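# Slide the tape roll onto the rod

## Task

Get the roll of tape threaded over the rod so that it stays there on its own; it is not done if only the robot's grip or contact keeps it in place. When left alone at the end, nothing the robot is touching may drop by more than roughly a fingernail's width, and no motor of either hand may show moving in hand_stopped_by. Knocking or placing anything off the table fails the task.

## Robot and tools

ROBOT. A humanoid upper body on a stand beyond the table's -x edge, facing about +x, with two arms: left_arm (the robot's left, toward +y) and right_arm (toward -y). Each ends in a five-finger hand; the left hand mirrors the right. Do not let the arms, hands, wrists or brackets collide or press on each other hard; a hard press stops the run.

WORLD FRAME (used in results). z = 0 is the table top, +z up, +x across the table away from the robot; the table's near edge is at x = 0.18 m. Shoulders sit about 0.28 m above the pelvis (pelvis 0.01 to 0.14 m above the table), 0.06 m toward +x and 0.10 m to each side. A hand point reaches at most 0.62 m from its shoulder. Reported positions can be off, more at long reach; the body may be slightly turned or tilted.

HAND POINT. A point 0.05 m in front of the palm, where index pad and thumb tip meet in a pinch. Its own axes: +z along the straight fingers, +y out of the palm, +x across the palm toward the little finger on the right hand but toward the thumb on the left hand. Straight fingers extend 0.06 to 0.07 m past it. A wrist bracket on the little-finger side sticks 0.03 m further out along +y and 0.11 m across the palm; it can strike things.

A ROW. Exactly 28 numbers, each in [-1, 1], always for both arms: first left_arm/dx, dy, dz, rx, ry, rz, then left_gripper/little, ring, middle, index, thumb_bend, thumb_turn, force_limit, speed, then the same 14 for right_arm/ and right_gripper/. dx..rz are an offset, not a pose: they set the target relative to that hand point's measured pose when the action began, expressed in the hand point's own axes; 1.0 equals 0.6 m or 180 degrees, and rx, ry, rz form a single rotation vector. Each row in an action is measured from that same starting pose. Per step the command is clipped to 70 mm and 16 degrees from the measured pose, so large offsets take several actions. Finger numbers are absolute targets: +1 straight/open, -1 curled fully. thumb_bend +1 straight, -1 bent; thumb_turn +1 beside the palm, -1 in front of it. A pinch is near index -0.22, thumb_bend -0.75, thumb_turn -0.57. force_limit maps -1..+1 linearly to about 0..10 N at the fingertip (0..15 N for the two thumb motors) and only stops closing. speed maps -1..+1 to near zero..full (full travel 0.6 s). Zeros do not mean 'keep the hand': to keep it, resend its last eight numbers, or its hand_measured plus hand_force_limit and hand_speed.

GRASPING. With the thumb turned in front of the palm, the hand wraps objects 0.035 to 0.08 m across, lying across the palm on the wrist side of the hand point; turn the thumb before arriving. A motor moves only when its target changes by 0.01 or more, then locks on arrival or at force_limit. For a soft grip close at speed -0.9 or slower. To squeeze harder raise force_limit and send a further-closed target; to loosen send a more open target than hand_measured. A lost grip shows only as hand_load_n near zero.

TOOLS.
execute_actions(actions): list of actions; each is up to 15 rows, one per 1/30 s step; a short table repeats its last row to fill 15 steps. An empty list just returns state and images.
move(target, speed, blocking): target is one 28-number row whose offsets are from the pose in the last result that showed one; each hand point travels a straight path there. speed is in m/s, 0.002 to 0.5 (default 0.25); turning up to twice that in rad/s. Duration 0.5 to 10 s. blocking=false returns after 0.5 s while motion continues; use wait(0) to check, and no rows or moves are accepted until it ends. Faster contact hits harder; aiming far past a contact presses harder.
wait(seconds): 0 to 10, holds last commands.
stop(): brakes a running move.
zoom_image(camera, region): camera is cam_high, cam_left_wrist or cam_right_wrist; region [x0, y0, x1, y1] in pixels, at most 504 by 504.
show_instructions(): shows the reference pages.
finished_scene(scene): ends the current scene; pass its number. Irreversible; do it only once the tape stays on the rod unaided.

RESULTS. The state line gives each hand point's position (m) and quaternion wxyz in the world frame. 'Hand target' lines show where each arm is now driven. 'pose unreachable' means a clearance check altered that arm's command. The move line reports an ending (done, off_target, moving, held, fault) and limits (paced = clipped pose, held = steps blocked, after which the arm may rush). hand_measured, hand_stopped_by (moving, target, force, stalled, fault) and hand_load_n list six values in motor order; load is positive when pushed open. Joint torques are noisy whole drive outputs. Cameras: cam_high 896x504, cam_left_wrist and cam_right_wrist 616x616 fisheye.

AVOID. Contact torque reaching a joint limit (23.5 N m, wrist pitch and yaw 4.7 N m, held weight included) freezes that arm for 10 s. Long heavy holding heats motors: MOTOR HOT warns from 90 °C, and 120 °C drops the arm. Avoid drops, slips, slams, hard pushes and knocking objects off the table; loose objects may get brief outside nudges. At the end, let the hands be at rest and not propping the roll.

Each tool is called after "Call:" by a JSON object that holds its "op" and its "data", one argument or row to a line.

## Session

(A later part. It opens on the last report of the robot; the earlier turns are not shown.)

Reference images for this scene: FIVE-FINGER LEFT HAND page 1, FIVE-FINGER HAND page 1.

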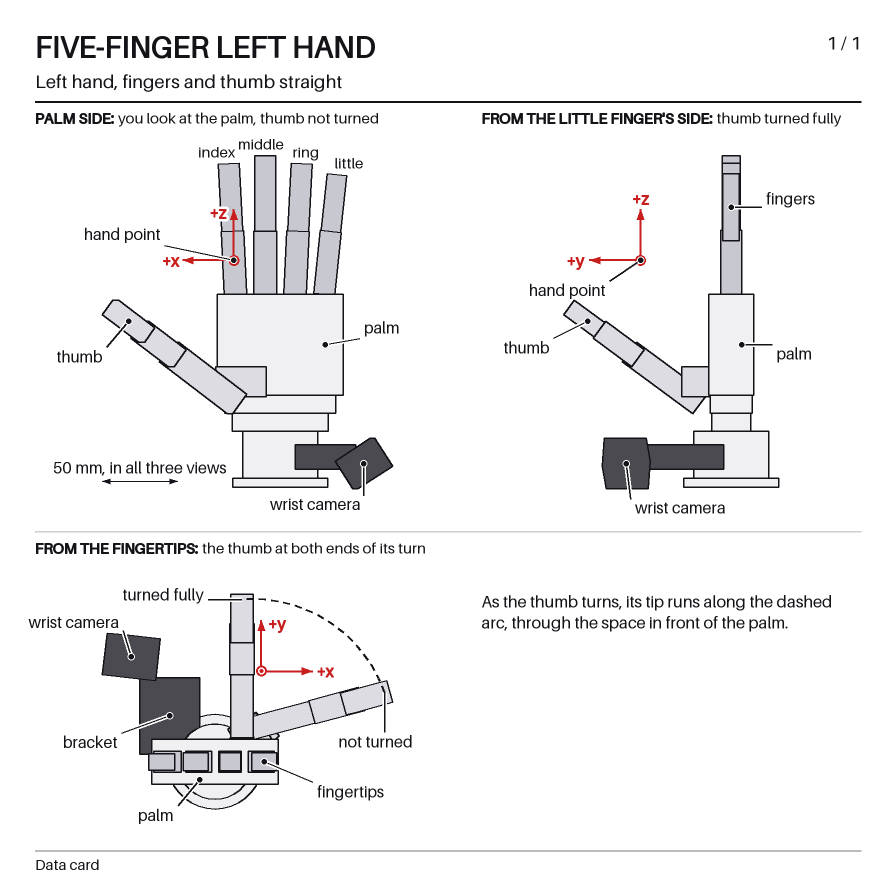

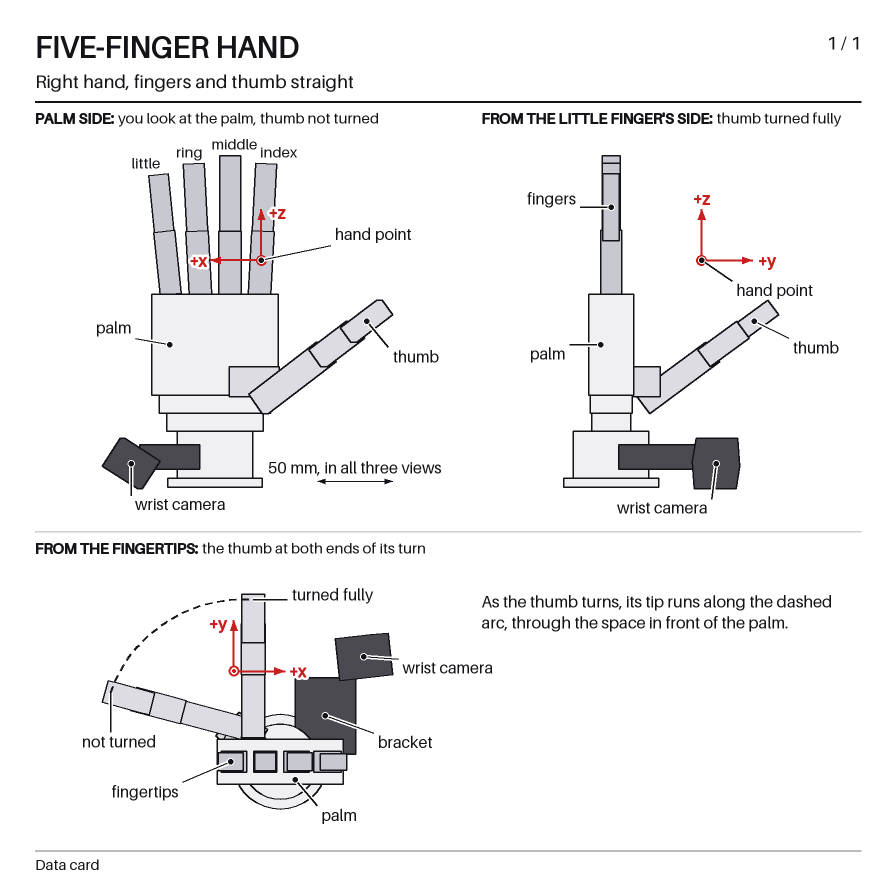

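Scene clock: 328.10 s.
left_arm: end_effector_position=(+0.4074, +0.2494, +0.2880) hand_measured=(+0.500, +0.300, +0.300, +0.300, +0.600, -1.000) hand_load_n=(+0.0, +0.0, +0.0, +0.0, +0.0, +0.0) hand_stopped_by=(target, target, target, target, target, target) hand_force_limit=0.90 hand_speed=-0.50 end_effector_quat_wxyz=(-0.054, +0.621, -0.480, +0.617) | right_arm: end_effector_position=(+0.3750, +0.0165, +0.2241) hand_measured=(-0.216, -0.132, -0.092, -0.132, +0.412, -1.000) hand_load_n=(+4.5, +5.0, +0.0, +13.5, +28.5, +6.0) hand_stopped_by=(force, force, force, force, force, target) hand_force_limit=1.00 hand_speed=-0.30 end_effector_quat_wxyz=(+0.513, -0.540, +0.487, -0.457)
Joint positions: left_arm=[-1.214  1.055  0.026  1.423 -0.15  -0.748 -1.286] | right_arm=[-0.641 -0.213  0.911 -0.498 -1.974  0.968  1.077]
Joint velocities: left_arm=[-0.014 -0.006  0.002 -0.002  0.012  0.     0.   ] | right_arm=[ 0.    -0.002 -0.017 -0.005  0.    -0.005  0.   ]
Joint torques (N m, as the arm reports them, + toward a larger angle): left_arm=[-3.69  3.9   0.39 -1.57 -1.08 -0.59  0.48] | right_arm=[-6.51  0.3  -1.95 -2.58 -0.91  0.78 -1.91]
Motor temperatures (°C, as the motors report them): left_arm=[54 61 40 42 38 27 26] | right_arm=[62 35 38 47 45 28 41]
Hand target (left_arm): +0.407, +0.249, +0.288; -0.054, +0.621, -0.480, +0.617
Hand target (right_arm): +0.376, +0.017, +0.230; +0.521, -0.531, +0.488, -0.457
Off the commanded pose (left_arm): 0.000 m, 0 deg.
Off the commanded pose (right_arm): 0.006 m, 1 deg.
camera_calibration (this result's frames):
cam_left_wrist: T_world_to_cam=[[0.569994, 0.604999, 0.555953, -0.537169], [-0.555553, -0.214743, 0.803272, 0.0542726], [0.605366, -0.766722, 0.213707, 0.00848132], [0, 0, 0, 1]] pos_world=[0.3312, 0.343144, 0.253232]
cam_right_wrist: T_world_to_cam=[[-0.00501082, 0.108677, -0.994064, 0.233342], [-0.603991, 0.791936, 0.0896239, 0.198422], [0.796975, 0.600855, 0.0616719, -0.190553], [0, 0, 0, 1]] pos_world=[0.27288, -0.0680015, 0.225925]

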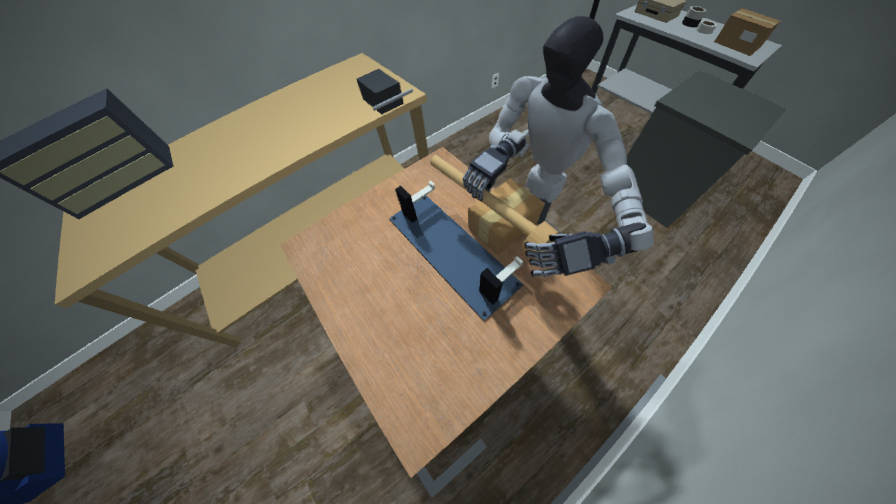

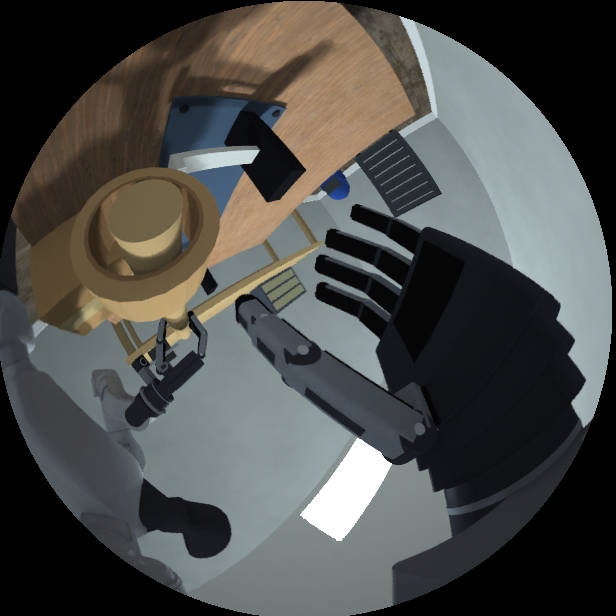

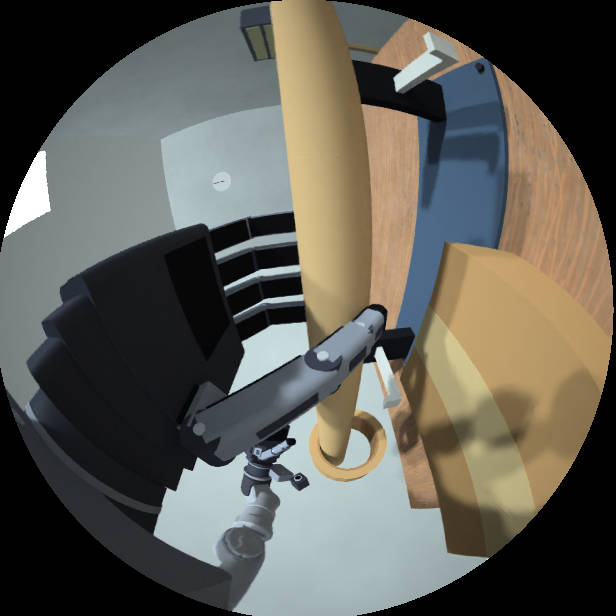

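Call:
{"op": "move", "data": {
  "target": [-0.06,-0.11,-0.07,0,0,0,0.5,0.3,0.3,0.3,0.6,-1,0.9,-0.5, 0.1,-0.03,0.03,0,0,0.25,-1,-1,-1,-1,-1,-1,1,-0.3],
  "speed": 0.1
}}

Scene clock: 336.77 s.
left_arm: end_effector_position=(+0.4169, +0.3286, +0.3164) hand_measured=(+0.500, +0.300, +0.300, +0.300, +0.600, -1.000) hand_load_n=(+0.0, +0.0, +0.0, +0.0, +0.0, +0.0) hand_stopped_by=(target, target, target, target, target, target) hand_force_limit=0.90 hand_speed=-0.50 end_effector_quat_wxyz=(-0.175, +0.677, -0.392, +0.597) | right_arm: end_effector_position=(+0.4011, -0.0448, +0.2358) hand_measured=(-0.216, -0.132, -0.092, -0.130, +0.412, -1.000) hand_load_n=(+5.0, +4.5, +0.0, +13.5, +28.0, +5.0) hand_stopped_by=(force, force, force, force, force, target) hand_force_limit=1.00 hand_speed=-0.30 end_effector_quat_wxyz=(+0.637, -0.323, +0.659, -0.235)
Joint positions: left_arm=[-1.228  1.22   0.026  1.423 -0.039 -0.627 -1.097] | right_arm=[-0.333 -0.231  0.284 -0.705 -0.835  0.85   0.397]
Joint velocities: left_arm=[ 0.006  0.006  0.    -0.003  0.012  0.     0.   ] | right_arm=[ 0.018  0.005 -0.005  0.005  0.017  0.     0.   ]
Joint torques (N m, as the arm reports them, + toward a larger angle): left_arm=[-3.39  4.22  0.58 -1.72 -0.69 -0.53  0.58] | right_arm=[-5.56 -0.75 -1.24 -3.24  0.1  -1.55 -1.58]
Motor temperatures (°C, as the motors report them): left_arm=[53 62 40 42 38 27 26] | right_arm=[62 35 38 48 45 28 42]
Hand target (left_arm): +0.417, +0.329, +0.317; -0.177, +0.677, -0.392, +0.597
Hand target (right_arm): +0.402, -0.044, +0.242; +0.645, -0.319, +0.654, -0.235
Off the commanded pose (left_arm): 0.002 m, 18 deg; orientation clipped at the last step of the last action.
Off the commanded pose (right_arm): 0.006 m, 2 deg.
move: off_target (left_arm, right_arm); limits=paced
camera_calibration (this result's frames):
cam_left_wrist: T_world_to_cam=[[0.341312, 0.71736, 0.607372, -0.564134], [-0.479705, -0.422749, 0.768874, 0.101325], [0.808325, -0.553785, 0.199832, -0.0928513], [0, 0, 0, 1]] pos_world=[0.316206, 0.396103, 0.283287]
cam_right_wrist: T_world_to_cam=[[-0.0637177, 0.75655, -0.650824, 0.223462], [-0.525972, 0.528764, 0.666155, 0.0826757], [0.848112, 0.384761, 0.364233, -0.276769], [0, 0, 0, 1]] pos_world=[0.292454, -0.106286, 0.191167]

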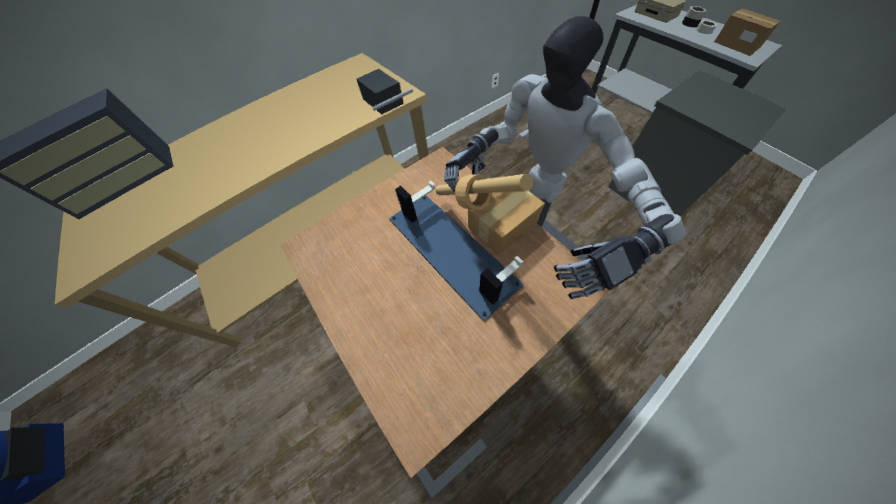

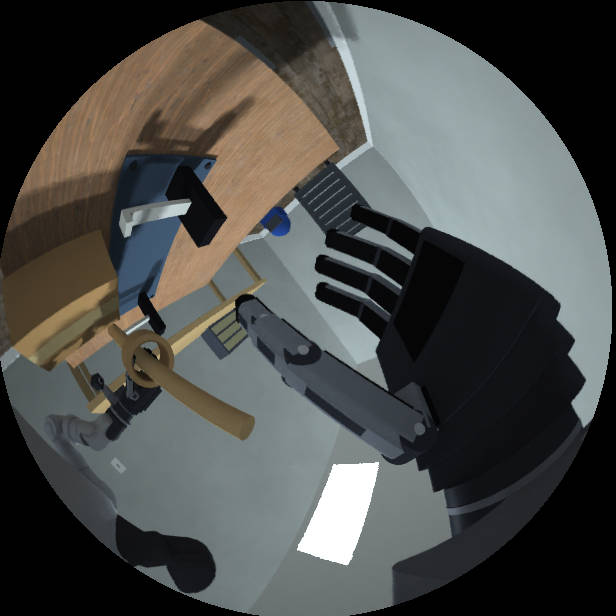

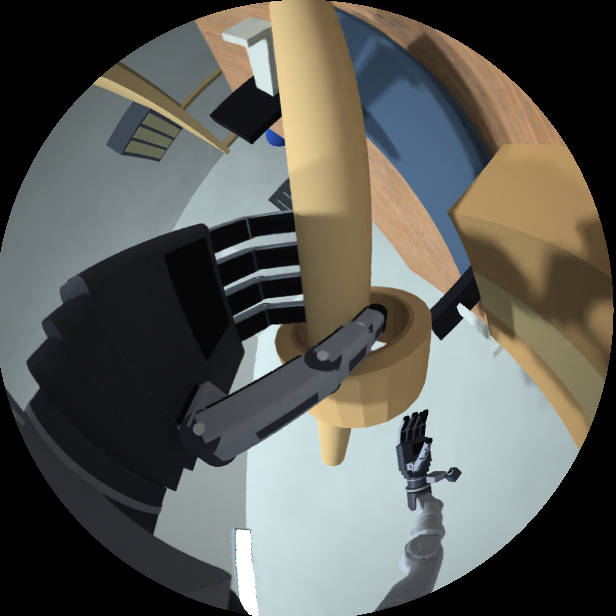

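Call:
{"op": "move", "data": {
  "target": [0,0,0,0,0,0,0.5,0.3,0.3,0.3,0.6,-1,0.9,-0.5, 0,0,0,0,0,-0.25,-1,-1,-1,-1,-1,-1,1,-0.3],
  "speed": 0.08
}}

Scene clock: 346.47 s.
left_arm: end_effector_position=(+0.4169, +0.3286, +0.3163) hand_measured=(+0.500, +0.300, +0.300, +0.300, +0.600, -1.000) hand_load_n=(+0.0, +0.0, +0.0, +0.0, +0.0, +0.0) hand_stopped_by=(target, target, target, target, target, target) hand_force_limit=0.90 hand_speed=-0.50 end_effector_quat_wxyz=(-0.175, +0.677, -0.392, +0.597) | right_arm: end_effector_position=(+0.3979, -0.0391, +0.2317) hand_measured=(-0.216, -0.132, -0.092, -0.130, +0.412, -1.000) hand_load_n=(+5.0, +4.0, +0.0, +14.0, +28.0, +5.5) hand_stopped_by=(force, force, force, force, force, target) hand_force_limit=1.00 hand_speed=-0.30 end_effector_quat_wxyz=(-0.502, +0.552, -0.492, +0.449)
Joint positions: left_arm=[-1.228  1.22   0.026  1.423 -0.038 -0.627 -1.097] | right_arm=[-0.656 -0.521  0.72  -0.638 -1.568  0.933  0.972]
Joint velocities: left_arm=[-0.009  0.002 -0.006 -0.002 -0.003  0.     0.   ] | right_arm=[-0.02  -0.005 -0.005 -0.003  0.002 -0.005  0.003]
Joint torques (N m, as the arm reports them, + toward a larger angle): left_arm=[-3.27  4.11  0.41 -1.63 -1.05 -0.66  0.51] | right_arm=[-7.2  -1.19 -2.65 -1.77 -1.17  0.34 -1.76]
Motor temperatures (°C, as the motors report them): left_arm=[52 63 40 42 38 28 26] | right_arm=[62 35 38 49 45 29 42]
Hand target (left_arm): +0.417, +0.329, +0.316; -0.175, +0.677, -0.392, +0.597
Hand target (right_arm): +0.400, -0.039, +0.239; -0.508, +0.546, -0.486, +0.456
Off the commanded pose (left_arm): 0.000 m, 0 deg.
Off the commanded pose (right_arm): 0.008 m, 2 deg.
move: off_target (right_arm)
camera_calibration (this result's frames):
cam_left_wrist: T_world_to_cam=[[0.341469, 0.717268, 0.607392, -0.564138], [-0.479446, -0.422907, 0.768948, 0.101307], [0.808413, -0.553783, 0.199481, -0.0927475], [0, 0, 0, 1]] pos_world=[0.316185, 0.396119, 0.283255]
cam_right_wrist: T_world_to_cam=[[-0.0403969, 0.0961806, -0.994544, 0.260821], [-0.605931, 0.78909, 0.100924, 0.253682], [0.794491, 0.606701, 0.026402, -0.166478], [0, 0, 0, 1]] pos_world=[0.296515, -0.124261, 0.238191]

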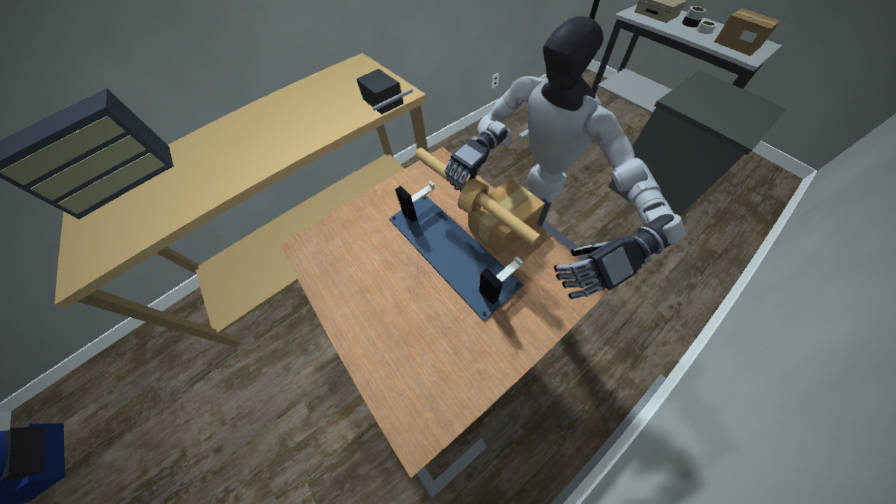

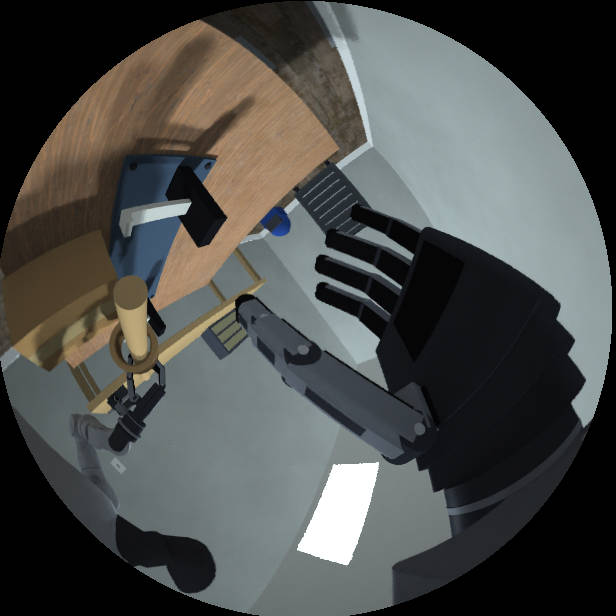

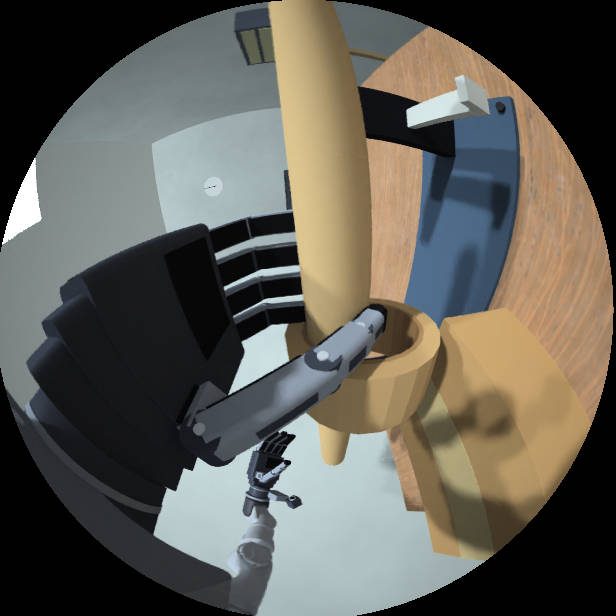

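Call:
{"op": "move", "data": {
  "target": [0,0,0,0,0,0,0.5,0.3,0.3,0.3,0.6,-1,0.9,-0.5, 0,0.05,0.15,0,0.04,0,-1,-1,-1,-1,-1,-1,1,-0.3],
  "speed": 0.08
}}

Call:
{"op": "move", "data": {
  "target": [0,0,0,0,0,0,0.5,0.3,0.3,0.3,0.6,-1,0.9,-0.5, 0,0.09,0,0,0,0,-1,-1,-1,-1,-1,-1,1,-0.3],
  "speed": 0.04
}}

Scene clock: 352.30 s.
left_arm: end_effector_position=(+0.4169, +0.3286, +0.3163) hand_measured=(+0.500, +0.300, +0.300, +0.300, +0.600, -1.000) hand_load_n=(+0.0, +0.0, +0.0, +0.0, +0.0, +0.0) hand_stopped_by=(target, target, target, target, target, target) hand_force_limit=0.90 hand_speed=-0.50 end_effector_quat_wxyz=(-0.175, +0.677, -0.392, +0.597) | right_arm: end_effector_position=(+0.4805, -0.0302, +0.1824) hand_measured=(-0.216, -0.132, -0.092, -0.130, +0.412, -1.000) hand_load_n=(+4.5, +4.0, +0.0, +14.0, +28.0, +6.0) hand_stopped_by=(force, force, force, force, force, target) hand_force_limit=1.00 hand_speed=-0.30 end_effector_quat_wxyz=(-0.459, +0.532, -0.527, +0.479)
Joint positions: left_arm=[-1.228  1.22   0.026  1.423 -0.038 -0.627 -1.097] | right_arm=[-0.842 -0.278  0.68   0.024 -1.316  0.895  0.553]
Joint velocities: left_arm=[-0.008  0.002  0.     0.     0.012  0.     0.   ] | right_arm=[ 0.003  0.     0.018  0.002  0.014  0.    -0.005]
Joint torques (N m, as the arm reports them, + toward a larger angle): left_arm=[-3.27  4.1   0.41 -1.62 -1.03 -0.66  0.51] | right_arm=[-9.89 -0.96 -2.5  -2.57 -0.53  0.29 -1.99]
Motor temperatures (°C, as the motors report them): left_arm=[52 63 40 42 38 28 26] | right_arm=[63 35 39 48 45 29 43]
Hand target (left_arm): +0.417, +0.329, +0.316; -0.175, +0.677, -0.392, +0.597
Hand target (right_arm): +0.483, -0.028, +0.191; -0.468, +0.525, -0.523, +0.482
Off the commanded pose (left_arm): 0.000 m, 0 deg.
Off the commanded pose (right_arm): 0.012 m, 2 deg.
move: off_target (right_arm)
camera_calibration (this result's frames):
cam_left_wrist: T_world_to_cam=[[0.341469, 0.717268, 0.607392, -0.564138], [-0.479445, -0.422907, 0.768948, 0.101307], [0.808413, -0.553783, 0.199481, -0.0927475], [0, 0, 0, 1]] pos_world=[0.316185, 0.396119, 0.283255]
cam_right_wrist: T_world_to_cam=[[-0.0550412, 0.077386, -0.995481, 0.220913], [-0.496852, 0.862671, 0.0945332, 0.252663], [0.866088, 0.49981, -0.00903302, -0.267397], [0, 0, 0, 1]] pos_world=[0.369285, -0.101412, 0.193614]

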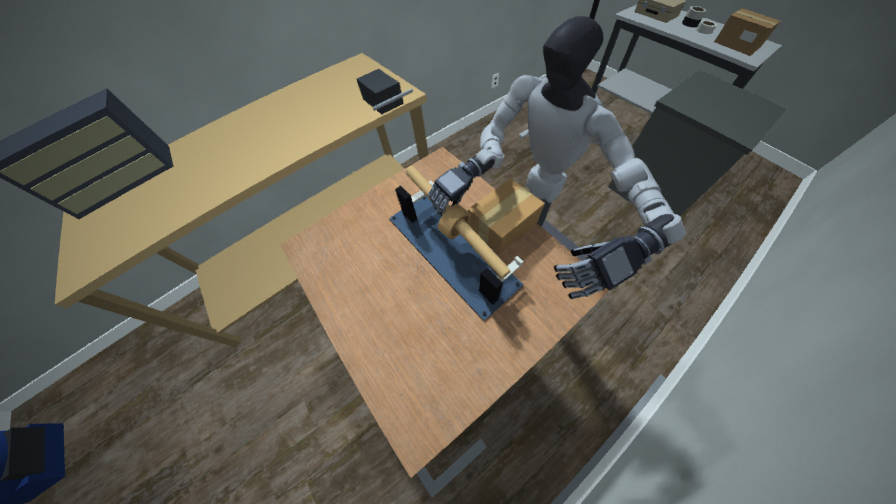

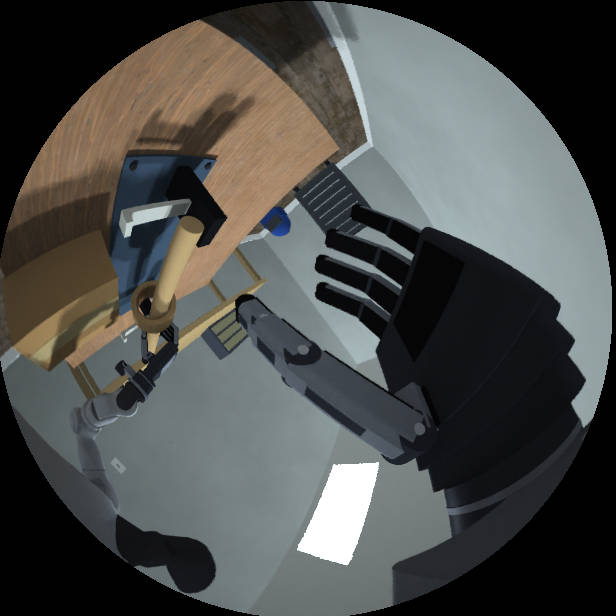

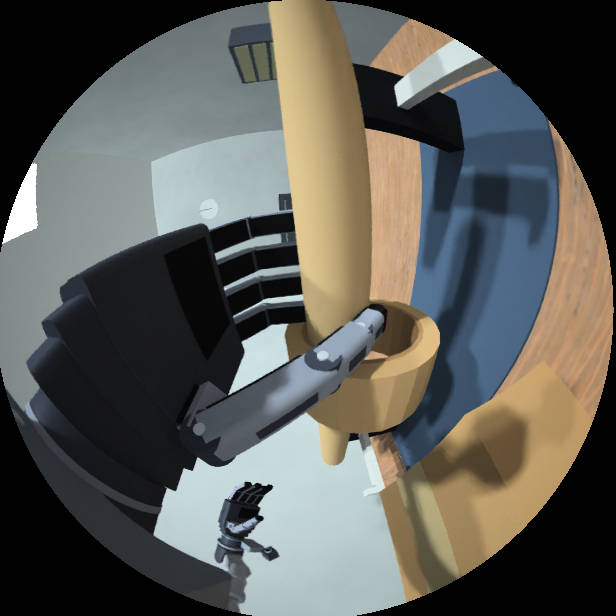

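Scene clock: 353.93 s.
left_arm: end_effector_position=(+0.4169, +0.3286, +0.3163) hand_measured=(+0.500, +0.300, +0.300, +0.300, +0.600, -1.000) hand_load_n=(+0.0, +0.0, +0.0, +0.0, +0.0, +0.0) hand_stopped_by=(target, target, target, target, target, target) hand_force_limit=0.90 hand_speed=-0.50 end_effector_quat_wxyz=(-0.175, +0.677, -0.392, +0.597) | right_arm: end_effector_position=(+0.4765, -0.0347, +0.1332) hand_measured=(-0.216, -0.132, -0.092, -0.130, +0.412, -1.000) hand_load_n=(+0.5, +8.0, +1.0, +14.5, +26.5, +6.5) hand_stopped_by=(force, force, force, force, force, target) hand_force_limit=1.00 hand_speed=-0.30 end_effector_quat_wxyz=(-0.460, +0.525, -0.529, +0.482)
Joint positions: left_arm=[-1.228  1.22   0.026  1.423 -0.038 -0.627 -1.097] | right_arm=[-0.724 -0.22   0.673  0.157 -1.217  0.85   0.262]
Joint velocities: left_arm=[-0.011 -0.003 -0.009  0.002  0.002  0.     0.   ] | right_arm=[ 0.002  0.    -0.017 -0.006 -0.002  0.    -0.002]
Joint torques (N m, as the arm reports them, + toward a larger angle): left_arm=[-3.27  4.09  0.42 -1.64 -1.03 -0.66  0.52] | right_arm=[-7.48 -0.98 -0.6  -2.34 -0.47  0.   -1.35]
Motor temperatures (°C, as the motors report them): left_arm=[52 64 40 42 38 28 26] | right_arm=[64 35 39 48 45 28 43]
Hand target (left_arm): +0.417, +0.329, +0.316; -0.175, +0.677, -0.392, +0.597
Hand target (right_arm): +0.475, -0.035, +0.129; -0.456, +0.531, -0.527, +0.482
Off the commanded pose (left_arm): 0.000 m, 0 deg.
Off the commanded pose (right_arm): 0.006 m, 1 deg.
move: off_target (right_arm)
camera_calibration (this result's frames):
cam_left_wrist: T_world_to_cam=[[0.341469, 0.717268, 0.607392, -0.564138], [-0.479446, -0.422907, 0.768948, 0.101307], [0.808413, -0.553783, 0.199482, -0.0927476], [0, 0, 0, 1]] pos_world=[0.316185, 0.396119, 0.283255]
cam_right_wrist: T_world_to_cam=[[-0.0454816, 0.0825841, -0.995546, 0.167691], [-0.487952, 0.867764, 0.0942763, 0.255209], [0.871685, 0.490066, 0.000829753, -0.26643], [0, 0, 0, 1]] pos_world=[0.364399, -0.104741, 0.143105]

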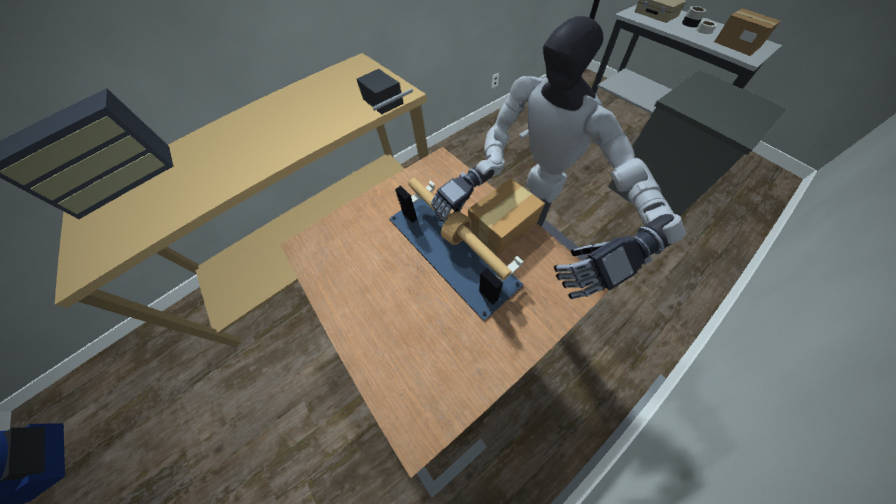

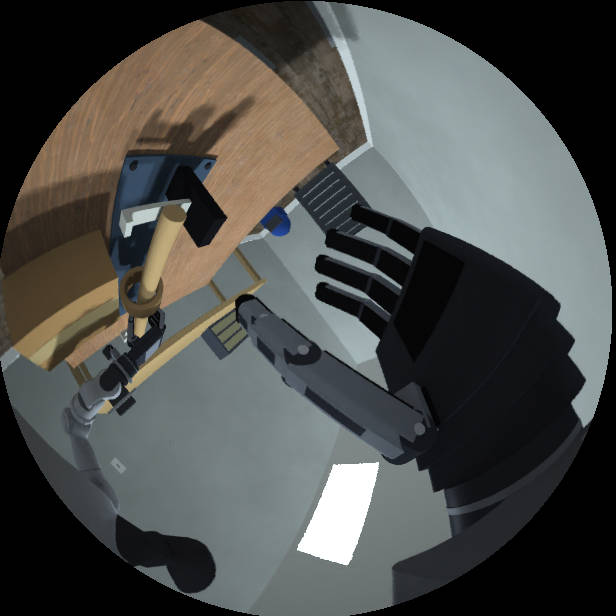

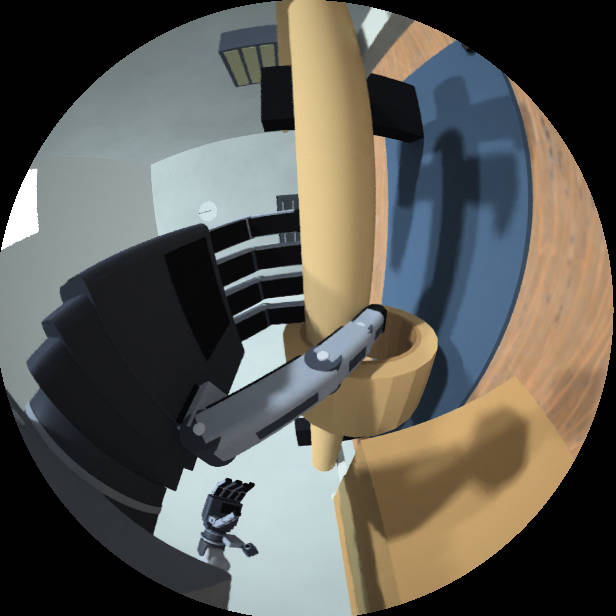

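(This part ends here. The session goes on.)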